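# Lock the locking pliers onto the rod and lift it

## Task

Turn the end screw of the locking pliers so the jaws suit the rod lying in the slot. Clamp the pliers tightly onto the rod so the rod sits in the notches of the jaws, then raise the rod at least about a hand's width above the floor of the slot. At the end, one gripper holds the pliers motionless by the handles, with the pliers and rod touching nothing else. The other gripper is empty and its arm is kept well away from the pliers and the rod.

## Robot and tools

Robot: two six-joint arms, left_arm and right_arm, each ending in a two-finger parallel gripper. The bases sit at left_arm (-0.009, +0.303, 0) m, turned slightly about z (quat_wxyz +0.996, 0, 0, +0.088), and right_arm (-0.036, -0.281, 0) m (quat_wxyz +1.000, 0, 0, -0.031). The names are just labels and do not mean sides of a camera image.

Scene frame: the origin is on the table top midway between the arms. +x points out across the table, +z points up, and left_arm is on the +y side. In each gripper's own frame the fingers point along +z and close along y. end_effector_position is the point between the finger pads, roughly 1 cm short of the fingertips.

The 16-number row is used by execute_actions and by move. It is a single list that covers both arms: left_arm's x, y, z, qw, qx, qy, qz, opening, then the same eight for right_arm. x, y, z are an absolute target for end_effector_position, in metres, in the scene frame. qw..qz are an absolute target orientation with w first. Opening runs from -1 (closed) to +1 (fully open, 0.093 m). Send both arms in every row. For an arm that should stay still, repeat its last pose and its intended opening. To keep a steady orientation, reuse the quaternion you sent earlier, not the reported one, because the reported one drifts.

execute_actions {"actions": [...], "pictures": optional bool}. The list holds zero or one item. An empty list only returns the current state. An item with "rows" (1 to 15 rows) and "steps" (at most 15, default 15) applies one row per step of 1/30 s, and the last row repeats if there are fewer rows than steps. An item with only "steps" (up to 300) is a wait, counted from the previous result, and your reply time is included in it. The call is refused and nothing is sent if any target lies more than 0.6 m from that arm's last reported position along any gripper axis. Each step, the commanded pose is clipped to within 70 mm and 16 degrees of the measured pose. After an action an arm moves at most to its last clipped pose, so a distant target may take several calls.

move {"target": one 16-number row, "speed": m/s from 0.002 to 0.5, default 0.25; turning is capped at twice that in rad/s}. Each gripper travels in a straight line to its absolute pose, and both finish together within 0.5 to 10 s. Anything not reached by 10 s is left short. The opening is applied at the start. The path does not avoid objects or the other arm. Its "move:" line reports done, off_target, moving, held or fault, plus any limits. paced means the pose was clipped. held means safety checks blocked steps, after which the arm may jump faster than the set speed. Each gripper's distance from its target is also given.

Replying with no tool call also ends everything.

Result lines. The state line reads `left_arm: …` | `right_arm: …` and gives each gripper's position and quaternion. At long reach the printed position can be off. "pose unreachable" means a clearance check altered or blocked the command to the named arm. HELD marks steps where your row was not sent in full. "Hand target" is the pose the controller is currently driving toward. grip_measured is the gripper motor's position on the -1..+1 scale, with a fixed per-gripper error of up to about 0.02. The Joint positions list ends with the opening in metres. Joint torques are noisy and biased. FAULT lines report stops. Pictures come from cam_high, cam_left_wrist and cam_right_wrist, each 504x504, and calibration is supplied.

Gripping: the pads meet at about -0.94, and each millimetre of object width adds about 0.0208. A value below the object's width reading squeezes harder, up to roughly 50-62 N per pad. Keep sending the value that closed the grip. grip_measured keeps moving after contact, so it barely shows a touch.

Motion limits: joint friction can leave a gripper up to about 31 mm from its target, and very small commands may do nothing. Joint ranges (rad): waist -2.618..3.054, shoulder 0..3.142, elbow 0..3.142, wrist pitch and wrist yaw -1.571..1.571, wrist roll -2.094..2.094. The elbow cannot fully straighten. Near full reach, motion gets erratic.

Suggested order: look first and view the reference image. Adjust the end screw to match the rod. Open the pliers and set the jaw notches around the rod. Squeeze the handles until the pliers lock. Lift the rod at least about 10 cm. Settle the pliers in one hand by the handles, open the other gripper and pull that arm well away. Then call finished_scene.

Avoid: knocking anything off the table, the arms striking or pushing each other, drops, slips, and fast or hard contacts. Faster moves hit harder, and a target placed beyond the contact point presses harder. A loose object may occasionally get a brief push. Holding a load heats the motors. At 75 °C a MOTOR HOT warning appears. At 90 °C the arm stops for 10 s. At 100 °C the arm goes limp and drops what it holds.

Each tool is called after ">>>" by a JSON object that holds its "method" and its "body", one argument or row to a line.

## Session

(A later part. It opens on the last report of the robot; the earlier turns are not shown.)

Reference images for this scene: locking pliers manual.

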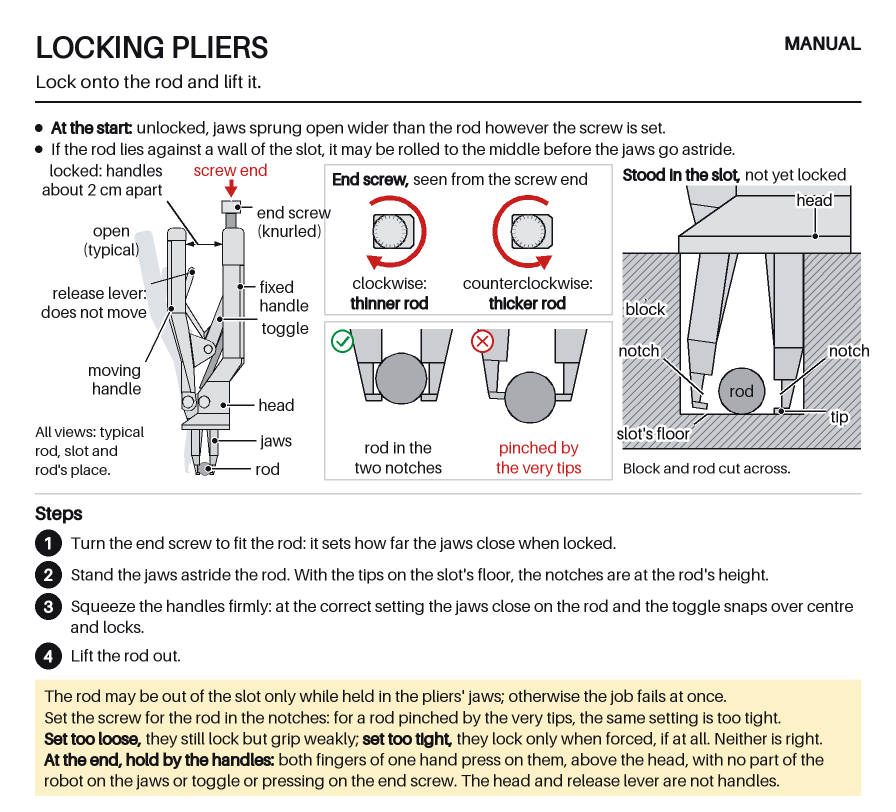

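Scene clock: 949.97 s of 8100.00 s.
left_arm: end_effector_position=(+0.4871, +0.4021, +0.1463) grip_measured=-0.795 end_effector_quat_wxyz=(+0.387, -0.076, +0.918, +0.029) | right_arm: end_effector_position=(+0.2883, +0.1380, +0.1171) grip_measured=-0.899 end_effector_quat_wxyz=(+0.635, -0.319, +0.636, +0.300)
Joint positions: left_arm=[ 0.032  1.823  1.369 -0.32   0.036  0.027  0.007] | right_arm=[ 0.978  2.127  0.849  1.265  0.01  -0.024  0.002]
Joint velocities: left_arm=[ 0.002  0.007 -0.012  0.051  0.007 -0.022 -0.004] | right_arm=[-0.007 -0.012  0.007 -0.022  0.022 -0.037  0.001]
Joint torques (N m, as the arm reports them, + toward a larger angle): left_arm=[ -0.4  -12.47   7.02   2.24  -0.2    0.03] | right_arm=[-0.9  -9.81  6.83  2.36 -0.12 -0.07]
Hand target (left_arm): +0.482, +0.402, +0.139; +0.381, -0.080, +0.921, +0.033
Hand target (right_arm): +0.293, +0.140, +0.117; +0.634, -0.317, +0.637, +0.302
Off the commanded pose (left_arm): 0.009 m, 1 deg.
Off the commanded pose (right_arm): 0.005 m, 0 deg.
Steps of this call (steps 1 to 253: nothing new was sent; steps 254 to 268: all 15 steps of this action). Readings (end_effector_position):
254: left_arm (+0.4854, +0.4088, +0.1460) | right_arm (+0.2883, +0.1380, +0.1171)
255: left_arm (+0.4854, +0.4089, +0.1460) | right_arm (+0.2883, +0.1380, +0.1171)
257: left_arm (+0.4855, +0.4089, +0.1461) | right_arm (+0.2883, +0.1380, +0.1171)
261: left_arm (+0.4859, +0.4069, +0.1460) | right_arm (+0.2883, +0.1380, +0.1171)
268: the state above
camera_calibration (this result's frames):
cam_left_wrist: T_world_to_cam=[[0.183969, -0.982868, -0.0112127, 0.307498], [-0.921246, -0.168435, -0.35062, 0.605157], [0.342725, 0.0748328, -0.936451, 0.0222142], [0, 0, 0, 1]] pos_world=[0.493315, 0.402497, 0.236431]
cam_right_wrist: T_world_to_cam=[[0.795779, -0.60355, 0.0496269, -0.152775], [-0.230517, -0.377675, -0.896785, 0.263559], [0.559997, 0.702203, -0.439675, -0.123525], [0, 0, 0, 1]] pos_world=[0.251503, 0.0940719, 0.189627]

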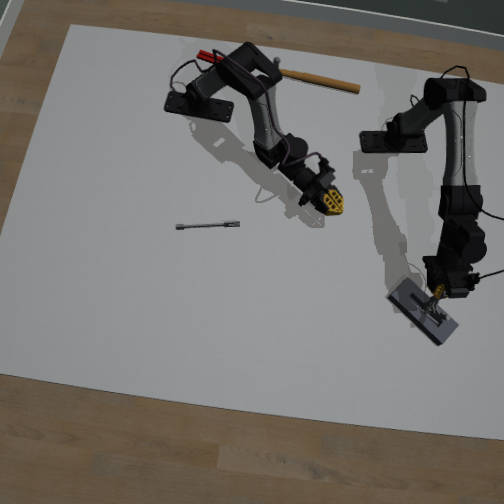

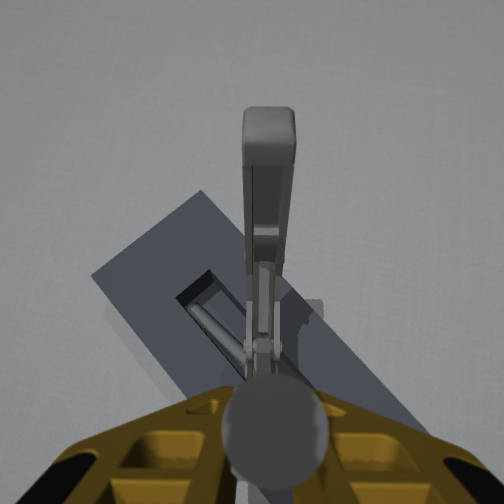

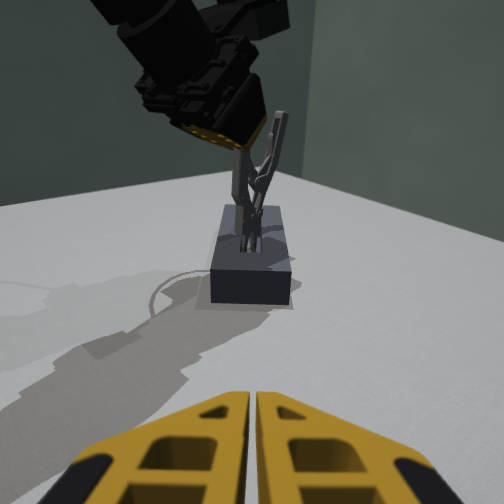

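>>> {"method": "move", "body": {
  "target": [0.483,0.407,0.146,0.380,0.113,0.917,-0.047,-0.81,0.293,0.14,0.117,0.634,-0.317,0.637,0.302,-0.9],
  "speed": 0.1
}}

Scene clock: 956.30 s of 8100.00 s.
left_arm: end_effector_position=(+0.4837, +0.4058, +0.1458) grip_measured=-0.797 end_effector_quat_wxyz=(+0.387, +0.089, +0.917, -0.041) | right_arm: end_effector_position=(+0.2883, +0.1380, +0.1171) grip_measured=-0.899 end_effector_quat_wxyz=(+0.635, -0.319, +0.636, +0.300)
Joint positions: left_arm=[ 0.15   1.871  1.442 -0.415  0.371  0.379  0.007] | right_arm=[ 0.978  2.127  0.849  1.265  0.01  -0.024  0.002]
Joint velocities: left_arm=[-0.017  0.002 -0.007 -0.007 -0.022 -0.007 -0.   ] | right_arm=[-0.002  0.002 -0.007  0.022 -0.007 -0.007  0.001]
Joint torques (N m, as the arm reports them, + toward a larger angle): left_arm=[  0.65 -10.85  12.09   1.51   0.41   0.72] | right_arm=[-0.88 -9.83  6.8   2.34 -0.13 -0.06]
Hand target (left_arm): +0.483, +0.408, +0.145; +0.383, +0.112, +0.916, -0.045
Hand target (right_arm): +0.293, +0.140, +0.117; +0.634, -0.317, +0.637, +0.302
Off the commanded pose (left_arm): 0.001 m, 3 deg.
Off the commanded pose (right_arm): 0.005 m, 0 deg.
move: off_target (left_arm)
camera_calibration (this result's frames):
cam_left_wrist: T_world_to_cam=[[-0.174583, -0.984584, -0.0107433, 0.485854], [-0.920385, 0.167057, -0.353529, 0.466403], [0.349873, -0.0518323, -0.935362, 0.070445], [0, 0, 0, 1]] pos_world=[0.489446, 0.404099, 0.235998]
cam_right_wrist: T_world_to_cam=[[0.795779, -0.60355, 0.0496269, -0.152775], [-0.230517, -0.377675, -0.896785, 0.263559], [0.559997, 0.702203, -0.439675, -0.123525], [0, 0, 0, 1]] pos_world=[0.251503, 0.0940719, 0.189627]

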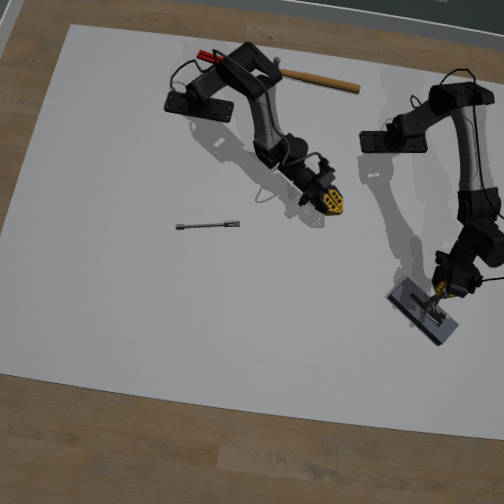

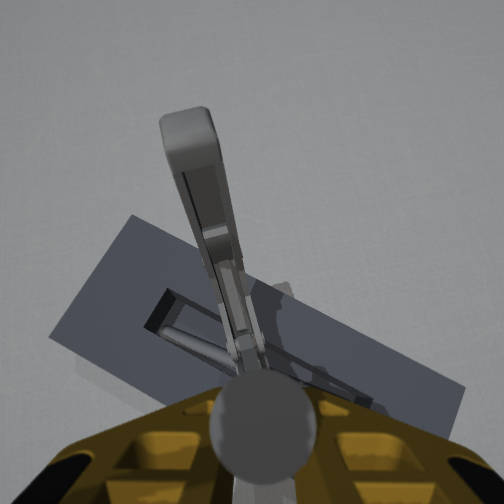

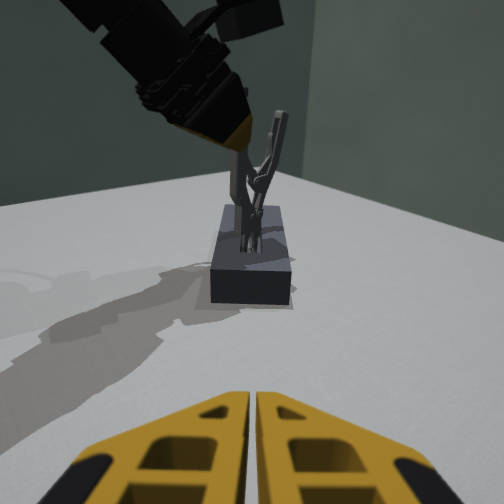

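>>> {"method": "move", "body": {
  "target": [0.486,0.404,0.160,0.383,-0.032,0.923,0.013,-0.83,0.293,0.14,0.117,0.634,-0.317,0.637,0.302,-0.9],
  "speed": 0.08
}}

>>> {"method": "zoom_image", "body": {
  "camera": "cam_right_wrist",
  "region": [190, 140, 320, 270]
}}

Scene clock: 962.57 s of 8100.00 s.
left_arm: end_effector_position=(+0.4853, +0.4039, +0.1478) grip_measured=-0.814 end_effector_quat_wxyz=(+0.367, -0.029, +0.930, +0.004) | right_arm: end_effector_position=(+0.2883, +0.1380, +0.1171) grip_measured=-0.899 end_effector_quat_wxyz=(+0.635, -0.319, +0.636, +0.300)
Joint positions: left_arm=[ 0.071  1.849  1.442 -0.424  0.14   0.129  0.006] | right_arm=[ 0.978  2.127  0.849  1.265  0.01  -0.024  0.002]
Joint velocities: left_arm=[-0.002 -0.012  0.002  0.066 -0.066 -0.037 -0.001] | right_arm=[-0.017 -0.017 -0.012  0.037 -0.081 -0.022 -0.001]
Joint torques (N m, as the arm reports them, + toward a larger angle): left_arm=[ -0.61 -14.49   9.09   2.2   -0.2   -0.03] | right_arm=[-0.8  -9.87  6.89  2.34 -0.11 -0.07]
Hand target (left_arm): +0.486, +0.404, +0.160; +0.382, -0.032, +0.924, +0.011
Hand target (right_arm): +0.293, +0.140, +0.117; +0.634, -0.317, +0.637, +0.302
Off the commanded pose (left_arm): 0.012 m, 2 deg.
Off the commanded pose (right_arm): 0.005 m, 0 deg.
move: off_target (left_arm)
camera_calibration (this result's frames):
cam_left_wrist: T_world_to_cam=[[0.0780622, -0.996943, -0.00329312, 0.365483], [-0.948946, -0.0732905, -0.306806, 0.572973], [0.305627, 0.027075, -0.951766, 0.0637038], [0, 0, 0, 1]] pos_world=[0.495721, 0.404635, 0.237627]
cam_right_wrist: T_world_to_cam=[[0.795779, -0.60355, 0.0496269, -0.152775], [-0.230517, -0.377675, -0.896785, 0.263559], [0.559997, 0.702203, -0.439675, -0.123525], [0, 0, 0, 1]] pos_world=[0.251503, 0.0940719, 0.189627]

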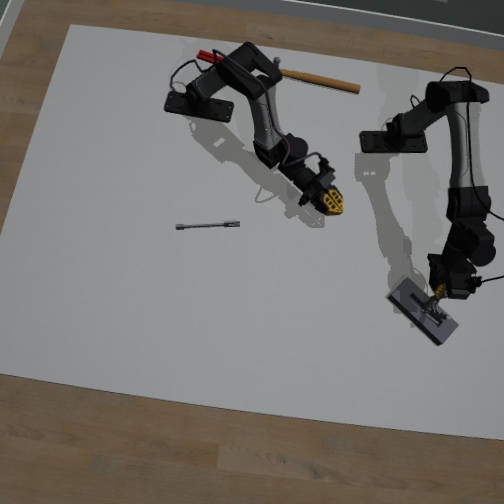

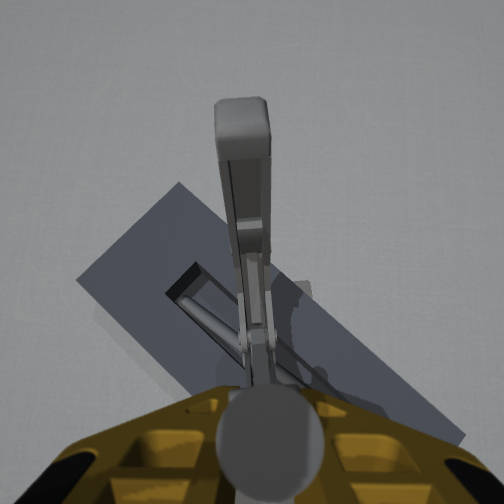

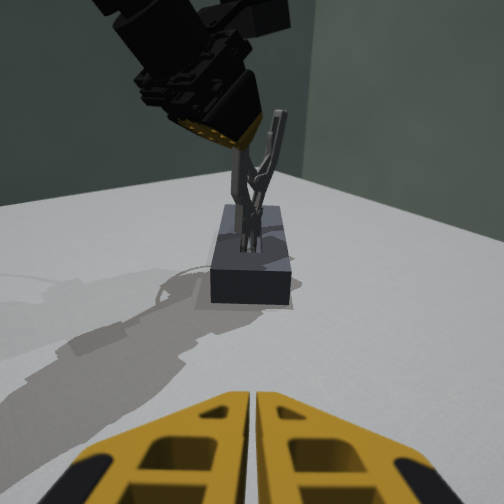

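Region (190, 140, 320, 270) of cam_right_wrist's 504x504 image, scaled by 3.877, with more detail than that image has.

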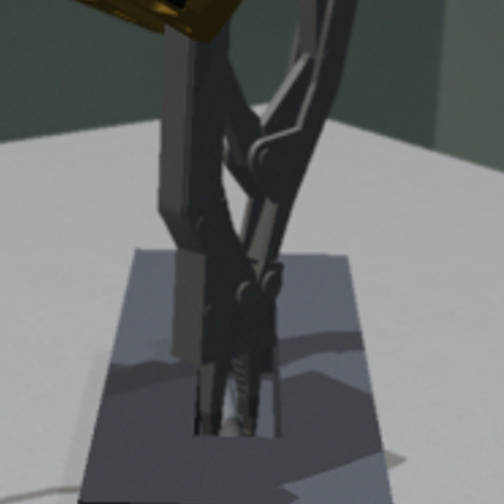

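>>> {"method": "move", "body": {
  "target": [0.482,0.404,0.168,0.395,-0.032,0.918,0.013,-0.83,0.293,0.14,0.117,0.634,-0.317,0.637,0.302,-0.9],
  "speed": 0.03
}}

>>> {"method": "zoom_image", "body": {
  "camera": "cam_right_wrist",
  "region": [190, 140, 320, 270]
}}

Scene clock: 970.70 s of 8100.00 s.
left_arm: end_effector_position=(+0.4819, +0.4037, +0.1586) grip_measured=-0.814 end_effector_quat_wxyz=(+0.378, -0.030, +0.925, +0.008) | right_arm: end_effector_position=(+0.2883, +0.1380, +0.1171) grip_measured=-0.899 end_effector_quat_wxyz=(+0.635, -0.319, +0.636, +0.300)
Joint positions: left_arm=[ 0.071  1.815  1.425 -0.414  0.136  0.126  0.006] | right_arm=[ 0.978  2.127  0.849  1.265  0.01  -0.024  0.002]
Joint velocities: left_arm=[-0.017 -0.002  0.002  0.037  0.007  0.051  0.   ] | right_arm=[ 0.002 -0.012 -0.007  0.037 -0.037  0.037  0.001]
Joint torques (N m, as the arm reports them, + toward a larger angle): left_arm=[ -0.47 -14.39   7.9    2.37  -0.11  -0.02] | right_arm=[-0.85 -9.84  6.85  2.34 -0.13 -0.05]
Hand target (left_arm): +0.481, +0.404, +0.168; +0.394, -0.032, +0.918, +0.013
Hand target (right_arm): +0.293, +0.140, +0.117; +0.634, -0.317, +0.637, +0.302
Off the commanded pose (left_arm): 0.009 m, 2 deg.
Off the commanded pose (right_arm): 0.005 m, 0 deg.
move: done
camera_calibration (this result's frames):
cam_left_wrist: T_world_to_cam=[[0.0830062, -0.996515, -0.00828744, 0.36381], [-0.940634, -0.0755997, -0.330896, 0.573734], [0.329116, 0.0352618, -0.943631, 0.0591256], [0, 0, 0, 1]] pos_world=[0.490016, 0.403831, 0.248654]
cam_right_wrist: T_world_to_cam=[[0.795779, -0.60355, 0.0496269, -0.152775], [-0.230517, -0.377675, -0.896785, 0.263559], [0.559997, 0.702203, -0.439675, -0.123525], [0, 0, 0, 1]] pos_world=[0.251503, 0.0940719, 0.189627]

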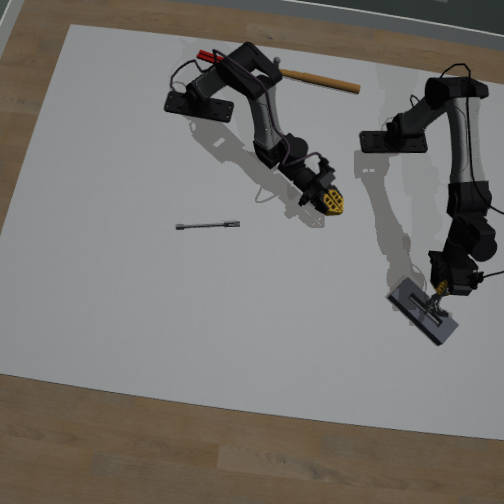

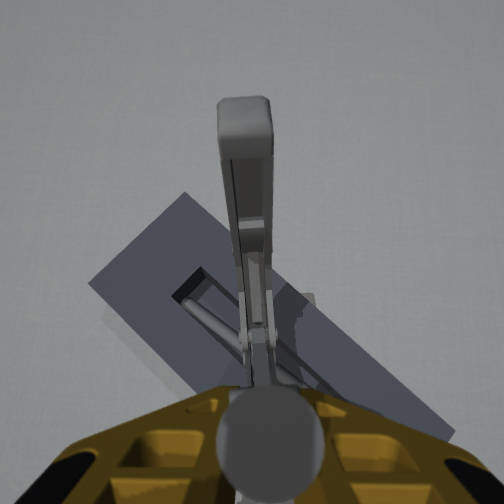

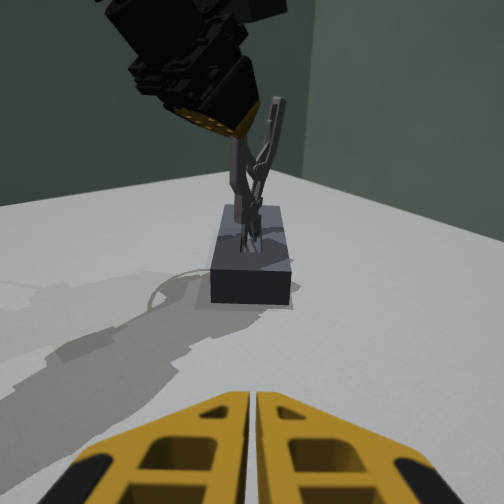

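Region (190, 140, 320, 270) of cam_right_wrist's 504x504 image, scaled by 3.877, with more detail than that image has.

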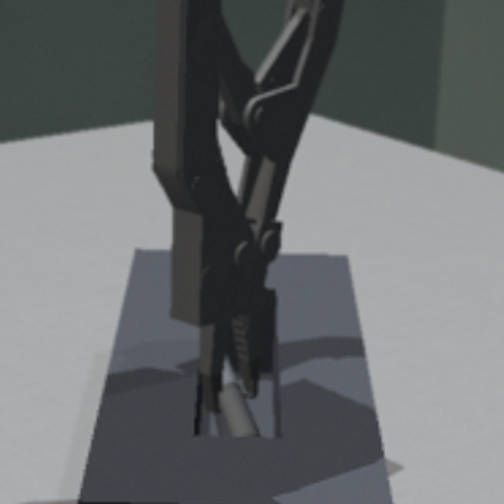

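>>> {"method": "move", "body": {
  "target": [0.481,0.407,0.158,0.377,0.160,0.910,-0.066,-0.83,0.293,0.14,0.117,0.634,-0.317,0.637,0.302,-0.9],
  "speed": 0.1
}}

>>> {"method": "zoom_image", "body": {
  "camera": "cam_right_wrist",
  "region": [190, 140, 320, 270]
}}

Scene clock: 976.57 s of 8100.00 s.
left_arm: end_effector_position=(+0.4764, +0.4012, +0.1499) grip_measured=-0.814 end_effector_quat_wxyz=(+0.370, +0.158, +0.913, -0.067) | right_arm: end_effector_position=(+0.2883, +0.1380, +0.1171) grip_measured=-0.899 end_effector_quat_wxyz=(+0.635, -0.319, +0.636, +0.300)
Joint positions: left_arm=[ 0.176  1.901  1.529 -0.562  0.467  0.539  0.006] | right_arm=[ 0.978  2.127  0.849  1.265  0.01  -0.024  0.002]
Joint velocities: left_arm=[-0.012 -0.002  0.002  0.066 -0.007  0.037 -0.001] | right_arm=[-0.007  0.002  0.007 -0.051 -0.051  0.022 -0.001]
Joint torques (N m, as the arm reports them, + toward a larger angle): left_arm=[  0.61 -11.54  12.49   1.67   0.31   0.09] | right_arm=[-0.81 -9.77  6.81  2.34 -0.13 -0.07]
Hand target (left_arm): +0.480, +0.408, +0.157; +0.378, +0.160, +0.909, -0.064
Hand target (right_arm): +0.293, +0.140, +0.117; +0.634, -0.317, +0.637, +0.302
Off the commanded pose (left_arm): 0.011 m, 1 deg.
Off the commanded pose (right_arm): 0.005 m, 0 deg.
move: off_target (left_arm)
camera_calibration (this result's frames):
cam_left_wrist: T_world_to_cam=[[-0.318601, -0.947808, -0.0123736, 0.534134], [-0.895023, 0.305105, -0.325337, 0.390204], [0.312132, -0.092578, -0.945517, 0.112405], [0, 0, 0, 1]] pos_world=[0.484332, 0.39761, 0.239838]
cam_right_wrist: T_world_to_cam=[[0.795779, -0.60355, 0.0496269, -0.152775], [-0.230517, -0.377675, -0.896785, 0.263559], [0.559997, 0.702203, -0.439675, -0.123525], [0, 0, 0, 1]] pos_world=[0.251503, 0.0940719, 0.189627]

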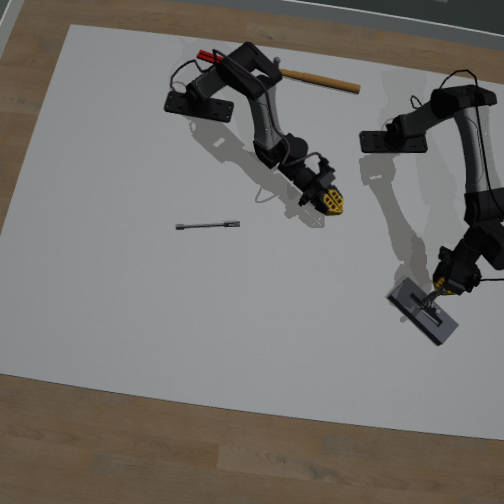

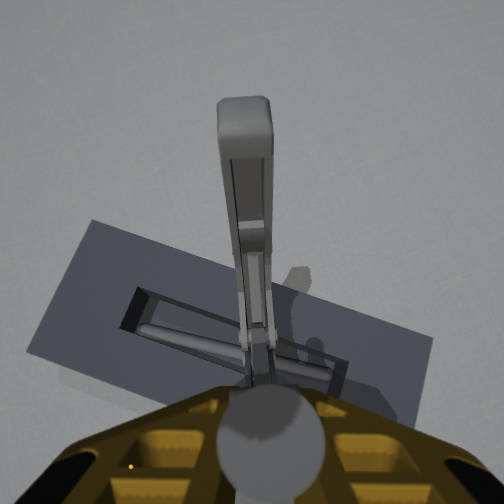

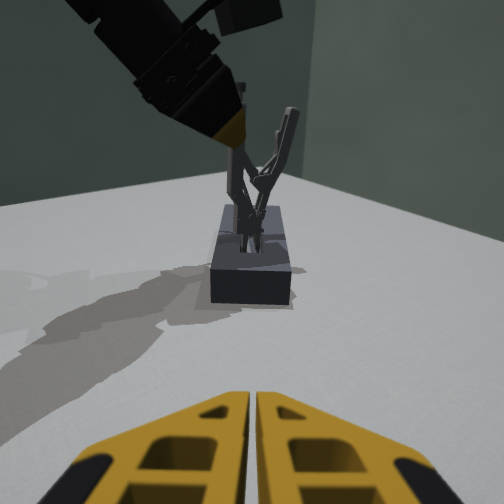

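Region (190, 140, 320, 270) of cam_right_wrist's 504x504 image, scaled by 3.877, with more detail than that image has.

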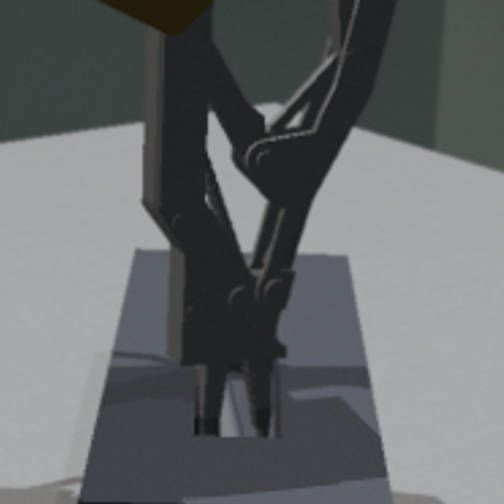

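>>> {"method": "move", "body": {
  "target": [0.486,0.415,0.163,0.356,0.339,0.860,-0.140,-0.83,0.293,0.14,0.117,0.634,-0.317,0.637,0.302,-0.9],
  "speed": 0.1
}}

>>> {"method": "zoom_image", "body": {
  "camera": "cam_right_wrist",
  "region": [190, 140, 320, 270]
}}

Scene clock: 985.23 s of 8100.00 s.
left_arm: end_effector_position=(+0.4833, +0.4120, +0.1550) grip_measured=-0.814 end_effector_quat_wxyz=(+0.348, +0.337, +0.864, -0.136) | right_arm: end_effector_position=(+0.2883, +0.1380, +0.1171) grip_measured=-0.899 end_effector_quat_wxyz=(+0.635, -0.319, +0.636, +0.300)
Joint positions: left_arm=[ 0.256  2.176  1.996 -1.038  0.695  1.048  0.006] | right_arm=[ 0.978  2.127  0.849  1.265  0.01  -0.024  0.002]
Joint velocities: left_arm=[-0.017  0.012 -0.002 -0.081 -0.066 -0.007 -0.   ] | right_arm=[ 0.022  0.012 -0.002  0.022  0.022  0.022 -0.   ]
Joint torques (N m, as the arm reports them, + toward a larger angle): left_arm=[  0.52 -13.84  11.84   0.94   0.62   0.11] | right_arm=[-0.89 -9.84  6.87  2.33 -0.13 -0.05]
Hand target (left_arm): +0.485, +0.415, +0.161; +0.357, +0.339, +0.859, -0.138
Hand target (right_arm): +0.293, +0.140, +0.117; +0.634, -0.317, +0.637, +0.302
Off the commanded pose (left_arm): 0.009 m, 1 deg.
Off the commanded pose (right_arm): 0.005 m, 0 deg.
move: done
camera_calibration (this result's frames):
cam_left_wrist: T_world_to_cam=[[-0.66207, -0.749235, -0.0176354, 0.631668], [-0.705962, 0.631385, -0.320891, 0.168235], [0.251558, -0.200003, -0.946952, 0.189892], [0, 0, 0, 1]] pos_world=[0.489207, 0.405025, 0.244944]
cam_right_wrist: T_world_to_cam=[[0.795779, -0.60355, 0.0496269, -0.152775], [-0.230517, -0.377675, -0.896785, 0.263559], [0.559997, 0.702203, -0.439675, -0.123525], [0, 0, 0, 1]] pos_world=[0.251503, 0.0940719, 0.189627]

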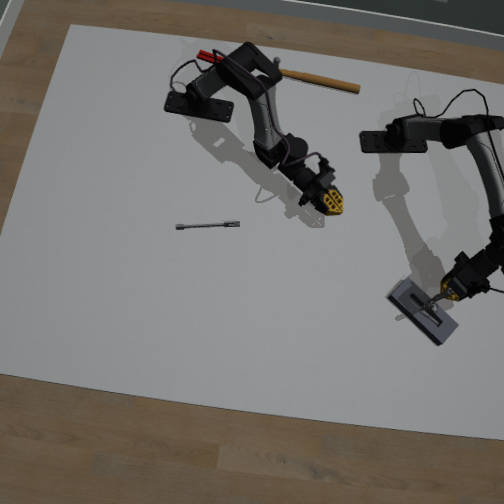

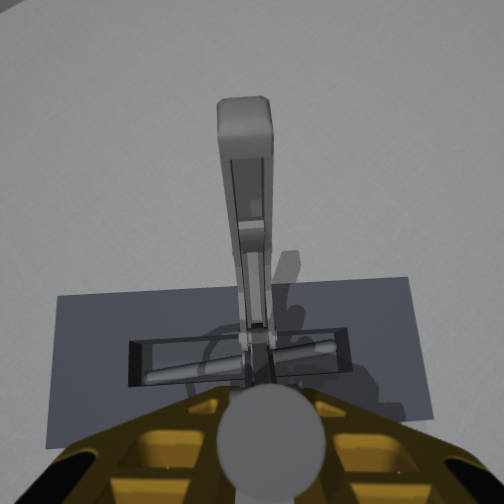

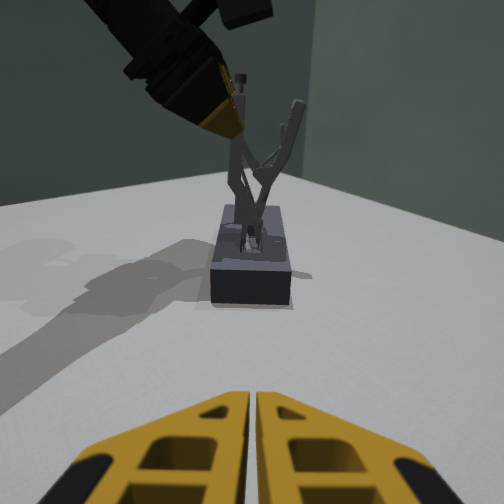

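Region (190, 140, 320, 270) of cam_right_wrist's 504x504 image, scaled by 3.877, with more detail than that image has.

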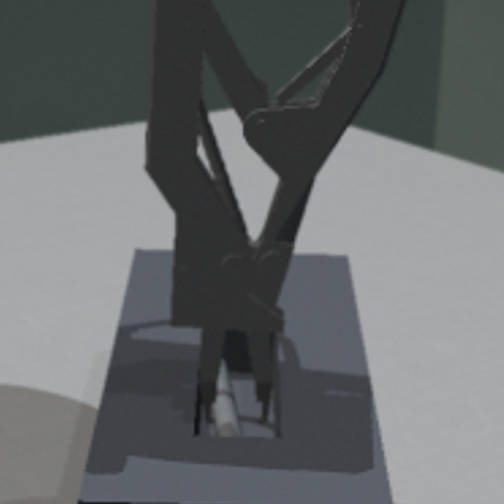

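Square and astride. Lower it.

>>> {"method": "move", "body": {
  "target": [0.485,0.416,0.143,0.356,0.339,0.860,-0.140,-0.83,0.293,0.14,0.117,0.634,-0.317,0.637,0.302,-0.9],
  "speed": 0.03
}}

>>> {"method": "zoom_image", "body": {
  "camera": "cam_right_wrist",
  "region": [190, 140, 320, 270]
}}

Scene clock: 988.87 s of 8100.00 s.
left_arm: end_effector_position=(+0.4843, +0.4125, +0.1512) grip_measured=-0.814 end_effector_quat_wxyz=(+0.350, +0.341, +0.862, -0.133) | right_arm: end_effector_position=(+0.2883, +0.1380, +0.1171) grip_measured=-0.899 end_effector_quat_wxyz=(+0.635, -0.319, +0.636, +0.300)
Joint positions: left_arm=[ 0.256  2.176  1.98  -1.017  0.695  1.055  0.006] | right_arm=[ 0.978  2.127  0.849  1.265  0.01  -0.024  0.002]
Joint velocities: left_arm=[ 0.002 -0.002 -0.002  0.037 -0.066 -0.066 -0.   ] | right_arm=[-0.002 -0.012 -0.007 -0.007  0.007  0.007 -0.   ]
Joint torques (N m, as the arm reports them, + toward a larger angle): left_arm=[  0.5  -13.52   6.99   1.33   0.63   0.13] | right_arm=[-0.84 -9.86  6.88  2.34 -0.13 -0.06]
Hand target (left_arm): +0.485, +0.416, +0.143; +0.355, +0.339, +0.860, -0.140
Hand target (right_arm): +0.293, +0.140, +0.117; +0.634, -0.317, +0.637, +0.302
Off the commanded pose (left_arm): 0.009 m, 1 deg.
Off the commanded pose (right_arm): 0.005 m, 0 deg.
move: done
camera_calibration (this result's frames):
cam_left_wrist: T_world_to_cam=[[-0.665404, -0.746019, -0.0263256, 0.6342], [-0.700685, 0.636354, -0.322635, 0.16308], [0.257444, -0.196237, -0.946157, 0.181605], [0, 0, 0, 1]] pos_world=[0.489514, 0.404985, 0.241138]
cam_right_wrist: T_world_to_cam=[[0.795779, -0.60355, 0.0496269, -0.152775], [-0.230517, -0.377675, -0.896785, 0.263559], [0.559997, 0.702203, -0.439675, -0.123525], [0, 0, 0, 1]] pos_world=[0.251503, 0.0940719, 0.189627]

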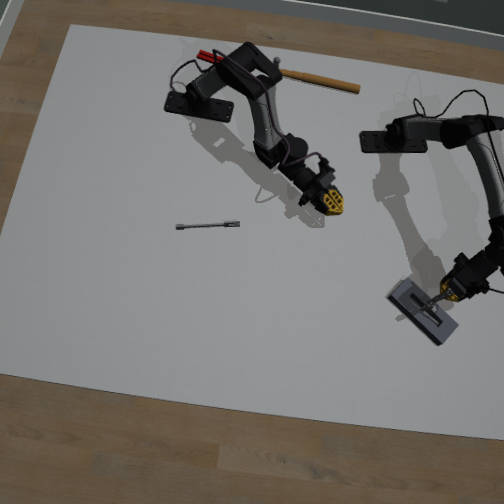

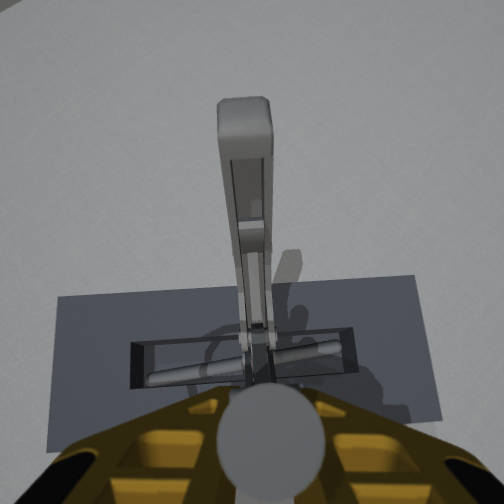

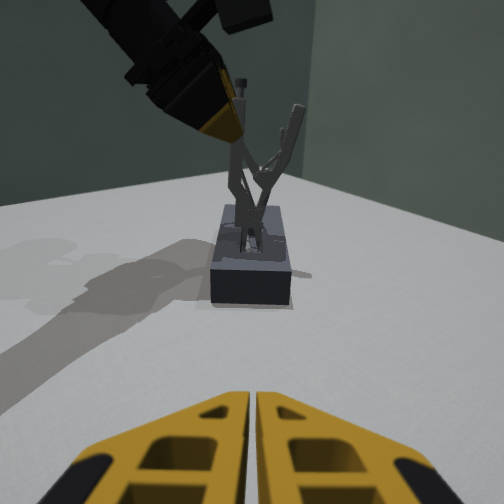

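Region (190, 140, 320, 270) of cam_right_wrist's 504x504 image, scaled by 3.877, with more detail than that image has.

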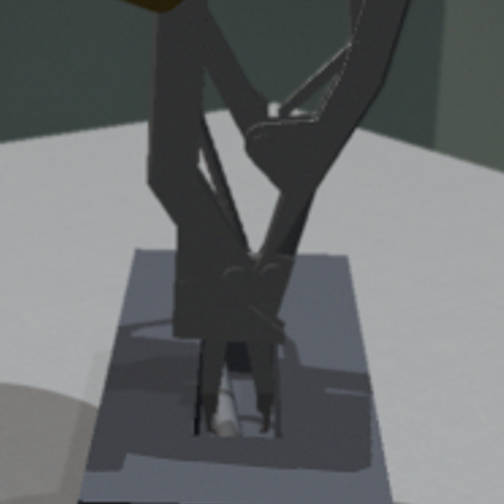

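>>> {"method": "move", "body": {
  "target": [0.484,0.417,0.136,0.356,0.339,0.860,-0.140,-0.83,0.293,0.14,0.117,0.634,-0.317,0.637,0.302,-0.9],
  "speed": 0.02
}}

>>> {"method": "zoom_image", "body": {
  "camera": "cam_right_wrist",
  "region": [190, 140, 320, 270]
}}

Scene clock: 992.37 s of 8100.00 s.
left_arm: end_effector_position=(+0.4842, +0.4138, +0.1444) grip_measured=-0.814 end_effector_quat_wxyz=(+0.351, +0.341, +0.862, -0.133) | right_arm: end_effector_position=(+0.2883, +0.1380, +0.1171) grip_measured=-0.899 end_effector_quat_wxyz=(+0.635, -0.319, +0.636, +0.300)
Joint positions: left_arm=[ 0.259  2.176  1.952 -0.989  0.697  1.058  0.006] | right_arm=[ 0.978  2.127  0.849  1.265  0.01  -0.024  0.002]
Joint velocities: left_arm=[-0.002 -0.002  0.027  0.022  0.022 -0.051 -0.001] | right_arm=[-0.012 -0.002 -0.002  0.007  0.022 -0.051  0.001]
Joint torques (N m, as the arm reports them, + toward a larger angle): left_arm=[  0.45 -13.67   6.83   1.37   0.6    0.1 ] | right_arm=[-0.85 -9.85  6.87  2.34 -0.12 -0.07]
Hand target (left_arm): +0.484, +0.417, +0.136; +0.355, +0.339, +0.860, -0.140
Hand target (right_arm): +0.293, +0.140, +0.117; +0.634, -0.317, +0.637, +0.302
Off the commanded pose (left_arm): 0.009 m, 1 deg.
Off the commanded pose (right_arm): 0.005 m, 0 deg.
move: done
camera_calibration (this result's frames):
cam_left_wrist: T_world_to_cam=[[-0.665299, -0.746067, -0.0275949, 0.63507], [-0.699967, 0.636193, -0.324508, 0.159992], [0.25966, -0.19658, -0.94548, 0.17443], [0, 0, 0, 1]] pos_world=[0.489208, 0.406309, 0.234363]
cam_right_wrist: T_world_to_cam=[[0.795779, -0.60355, 0.0496269, -0.152775], [-0.230517, -0.377675, -0.896785, 0.263559], [0.559997, 0.702203, -0.439675, -0.123525], [0, 0, 0, 1]] pos_world=[0.251503, 0.0940719, 0.189627]

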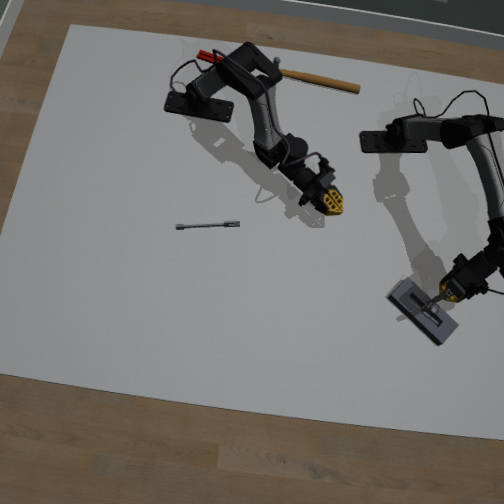

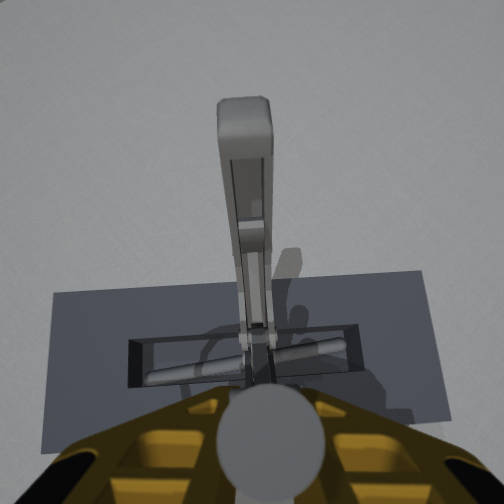

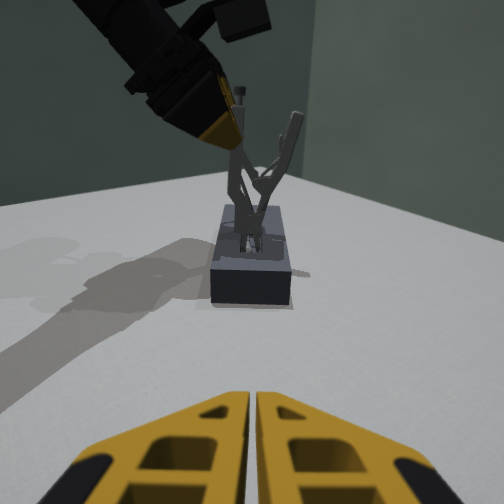

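Region (190, 140, 320, 270) of cam_right_wrist's 504x504 image, scaled by 3.877, with more detail than that image has.

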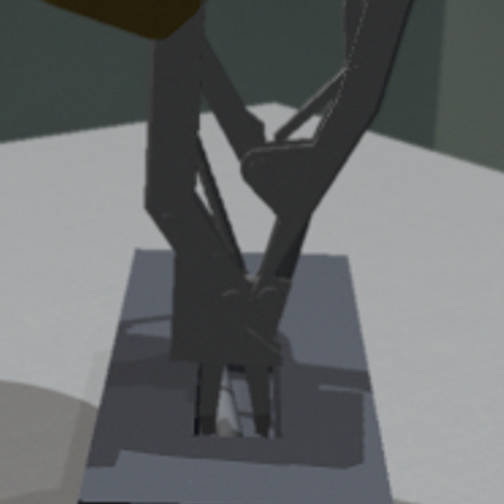

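Seated. Release slowly.

>>> {"method": "execute_actions", "body": {
  "actions": [
    {"rows":[[0.484,0.417,0.138,0.356,0.339,0.860,-0.140,-0.78,0.293,0.14,0.117,0.634,-0.317,0.637,0.302,-0.9],[0.484,0.417,0.138,0.356,0.339,0.860,-0.140,-0.75,0.293,0.14,0.117,0.634,-0.317,0.637,0.302,-0.9],[0.484,0.417,0.138,0.356,0.339,0.860,-0.140,-0.72,0.293,0.14,0.117,0.634,-0.317,0.637,0.302,-0.9],[0.484,0.417,0.138,0.356,0.339,0.860,-0.140,-0.69,0.293,0.14,0.117,0.634,-0.317,0.637,0.302,-0.9],[0.484,0.417,0.138,0.356,0.339,0.860,-0.140,-0.67,0.293,0.14,0.117,0.634,-0.317,0.637,0.302,-0.9],[0.484,0.417,0.138,0.356,0.339,0.860,-0.140,-0.65,0.293,0.14,0.117,0.634,-0.317,0.637,0.302,-0.9],[0.484,0.417,0.138,0.356,0.339,0.860,-0.140,-0.63,0.293,0.14,0.117,0.634,-0.317,0.637,0.302,-0.9],[0.484,0.417,0.138,0.356,0.339,0.860,-0.140,-0.61,0.293,0.14,0.117,0.634,-0.317,0.637,0.302,-0.9],[0.484,0.417,0.138,0.356,0.339,0.860,-0.140,-0.58,0.293,0.14,0.117,0.634,-0.317,0.637,0.302,-0.9],[0.484,0.417,0.138,0.356,0.339,0.860,-0.140,-0.54,0.293,0.14,0.117,0.634,-0.317,0.637,0.302,-0.9],[0.484,0.417,0.138,0.356,0.339,0.860,-0.140,-0.48,0.293,0.14,0.117,0.634,-0.317,0.637,0.302,-0.9],[0.484,0.417,0.138,0.356,0.339,0.860,-0.140,-0.4,0.293,0.14,0.117,0.634,-0.317,0.637,0.302,-0.9],[0.484,0.417,0.138,0.356,0.339,0.860,-0.140,-0.3,0.293,0.14,0.117,0.634,-0.317,0.637,0.302,-0.9],[0.484,0.417,0.138,0.356,0.339,0.860,-0.140,-0.2,0.293,0.14,0.117,0.634,-0.317,0.637,0.302,-0.9]],"steps":15}
  ],
  "pictures": false
}}

>>> {"method": "move", "body": {
  "target": [0.484,0.415,0.235,0.356,0.339,0.860,-0.140,-0.2,0.293,0.14,0.117,0.634,-0.317,0.637,0.302,-0.9],
  "speed": 0.15
}}

>>> {"method": "move", "body": {
  "target": [0.513,0.396,0.22,0.270,-0.418,0.857,0.132,1,0.293,0.14,0.117,0.634,-0.317,0.637,0.302,-0.9],
  "speed": 0.4
}}

Scene clock: 999.80 s of 8100.00 s.
left_arm: end_effector_position=(+0.4855, +0.4126, +0.1461) grip_measured=-0.213 end_effector_quat_wxyz=(+0.357, +0.342, +0.859, -0.135) | right_arm: end_effector_position=(+0.2883, +0.1380, +0.1171) grip_measured=-0.899 end_effector_quat_wxyz=(+0.635, -0.319, +0.636, +0.300)
Joint positions: left_arm=[ 0.259  2.176  1.952 -0.983  0.709  1.058  0.035] | right_arm=[ 0.978  2.127  0.849  1.265  0.01  -0.024  0.002]
Joint velocities: left_arm=[ 0.002  0.007 -0.007 -0.037  0.037 -0.022  0.023] | right_arm=[-0.032 -0.007  0.007 -0.007  0.022  0.007 -0.001]
Joint torques (N m, as the arm reports them, + toward a larger angle): left_arm=[  0.6  -13.71   7.59   1.21   0.45   0.16] | right_arm=[-0.86 -9.87  6.84  2.35 -0.12 -0.07]
Hand target (left_arm): +0.484, +0.417, +0.138; +0.356, +0.339, +0.860, -0.140
Hand target (right_arm): +0.293, +0.140, +0.117; +0.634, -0.317, +0.637, +0.302
Off the commanded pose (left_arm): 0.009 m, 1 deg.
Off the commanded pose (right_arm): 0.005 m, 0 deg.
Steps of this call (steps 1 to 208: nothing new was sent; steps 209 to 223: all 15 steps of this action). Readings (end_effector_position):
209: left_arm (+0.4844, +0.4139, +0.1445) | right_arm (+0.2883, +0.1380, +0.1171)
210: left_arm (+0.4844, +0.4139, +0.1445) | right_arm (+0.2883, +0.1380, +0.1171)
212: left_arm (+0.4844, +0.4139, +0.1445) | right_arm (+0.2883, +0.1380, +0.1171)
216: left_arm (+0.4851, +0.4130, +0.1456) | right_arm (+0.2883, +0.1380, +0.1171)
223: the state above

Scene clock: 1001.47 s of 8100.00 s.
left_arm: end_effector_position=(+0.4818, +0.4103, +0.2362) grip_measured=-0.201 end_effector_quat_wxyz=(+0.356, +0.339, +0.859, -0.139) | right_arm: end_effector_position=(+0.2883, +0.1380, +0.1171) grip_measured=-0.899 end_effector_quat_wxyz=(+0.635, -0.319, +0.636, +0.300)
Joint positions: left_arm=[ 0.259  2.281  2.496 -1.425  0.714  1.052  0.036] | right_arm=[ 0.978  2.127  0.849  1.265  0.01  -0.024  0.002]
Joint velocities: left_arm=[ 0.002 -0.002 -0.007  0.007  0.007 -0.051  0.   ] | right_arm=[-0.002 -0.027 -0.007 -0.022  0.007 -0.007  0.   ]
Joint torques (N m, as the arm reports them, + toward a larger angle): left_arm=[  0.2  -13.19  10.59   0.98   0.42   0.17] | right_arm=[-0.84 -9.85  6.83  2.36 -0.13 -0.06]
Hand target (left_arm): +0.482, +0.414, +0.235; +0.356, +0.339, +0.860, -0.140
Hand target (right_arm): +0.293, +0.140, +0.117; +0.634, -0.317, +0.637, +0.302
Off the commanded pose (left_arm): 0.005 m, 0 deg.
Off the commanded pose (right_arm): 0.005 m, 0 deg.
move: done
camera_calibration (this result's frames):
cam_left_wrist: T_world_to_cam=[[-0.666292, -0.745415, -0.0202637, 0.631863], [-0.696709, 0.631982, -0.339403, 0.193993], [0.265803, -0.212024, -0.940423, 0.263348], [0, 0, 0, 1]] pos_world=[0.486163, 0.404236, 0.326304]
cam_right_wrist: T_world_to_cam=[[0.795779, -0.60355, 0.0496269, -0.152775], [-0.230517, -0.377675, -0.896785, 0.263559], [0.559997, 0.702203, -0.439675, -0.123525], [0, 0, 0, 1]] pos_world=[0.251503, 0.0940719, 0.189627]

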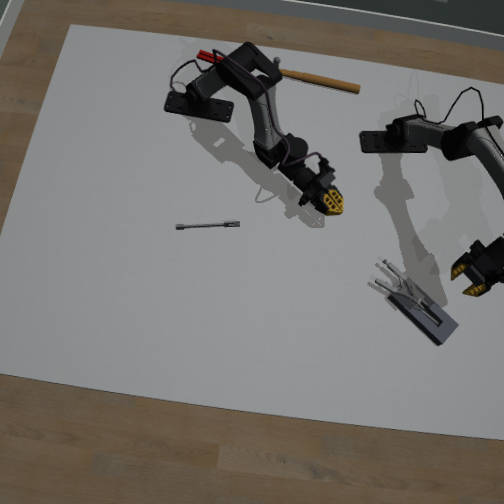

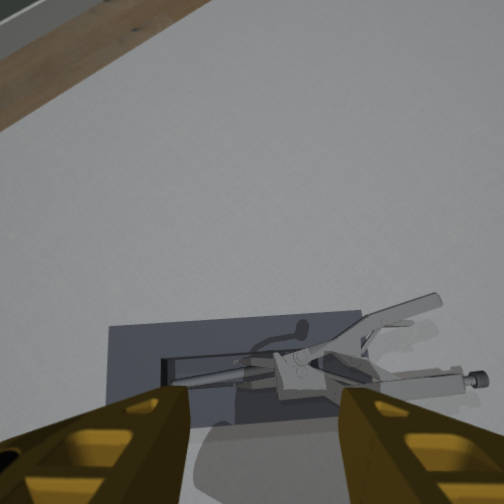

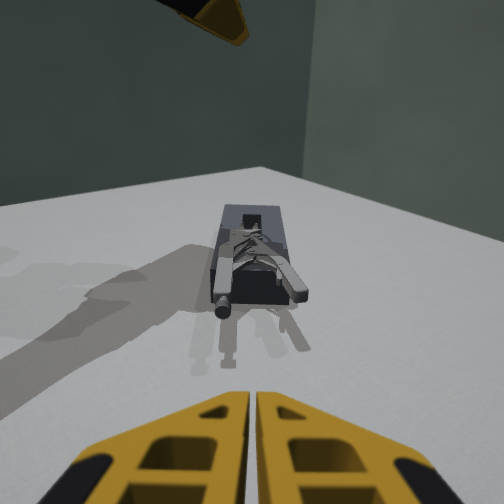

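Scene clock: 1004.73 s of 8100.00 s.
left_arm: end_effector_position=(+0.5127, +0.3966, +0.2236) grip_measured=+1.000 end_effector_quat_wxyz=(+0.273, -0.415, +0.859, +0.122) | right_arm: end_effector_position=(+0.2883, +0.1380, +0.1171) grip_measured=-0.899 end_effector_quat_wxyz=(+0.635, -0.319, +0.636, +0.300)
Joint positions: left_arm=[-0.134  2.46   2.851 -1.523 -0.433 -0.758  0.093] | right_arm=[ 0.978  2.127  0.849  1.265  0.01  -0.024  0.002]
Joint velocities: left_arm=[-0.002 -0.007  0.017 -0.037 -0.037 -0.007  0.   ] | right_arm=[ 0.007 -0.022 -0.007 -0.051 -0.051 -0.051 -0.   ]
Joint torques (N m, as the arm reports them, + toward a larger angle): left_arm=[ -0.59 -13.88  10.09   1.25  -0.47  -0.07] | right_arm=[-0.84 -9.85  6.87  2.34 -0.12 -0.07]
Hand target (left_arm): +0.513, +0.395, +0.220; +0.270, -0.416, +0.859, +0.125
Hand target (right_arm): +0.293, +0.140, +0.117; +0.634, -0.317, +0.637, +0.302
Off the commanded pose (left_arm): 0.004 m, 1 deg.
Off the commanded pose (right_arm): 0.005 m, 0 deg.
elbow stopped short (left arm): the move would have taken joint 3 (elbow) straighter than the controller allows; a more bent joint 3 avoids this.
move: done
camera_calibration (this result's frames):
cam_left_wrist: T_world_to_cam=[[0.790757, -0.612117, -0.0040477, -0.161511], [-0.604056, -0.77924, -0.167035, 0.693579], [0.0990906, 0.134529, -0.985943, 0.198578], [0, 0, 0, 1]] pos_world=[0.527, 0.414887, 0.310985]
cam_right_wrist: T_world_to_cam=[[0.795779, -0.60355, 0.0496269, -0.152775], [-0.230517, -0.377675, -0.896785, 0.263559], [0.559997, 0.702203, -0.439675, -0.123525], [0, 0, 0, 1]] pos_world=[0.251503, 0.0940719, 0.189627]

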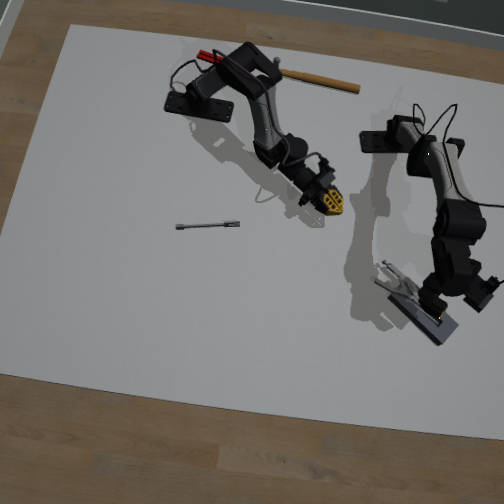

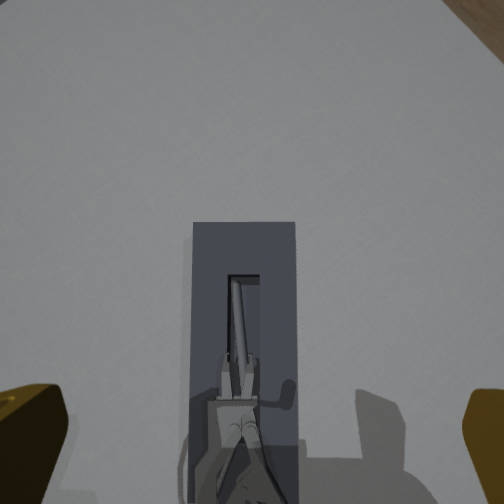

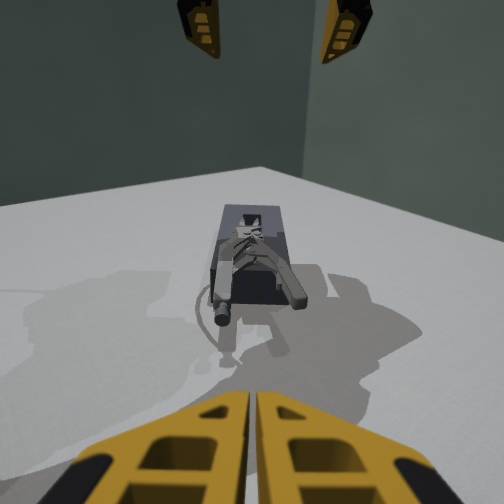

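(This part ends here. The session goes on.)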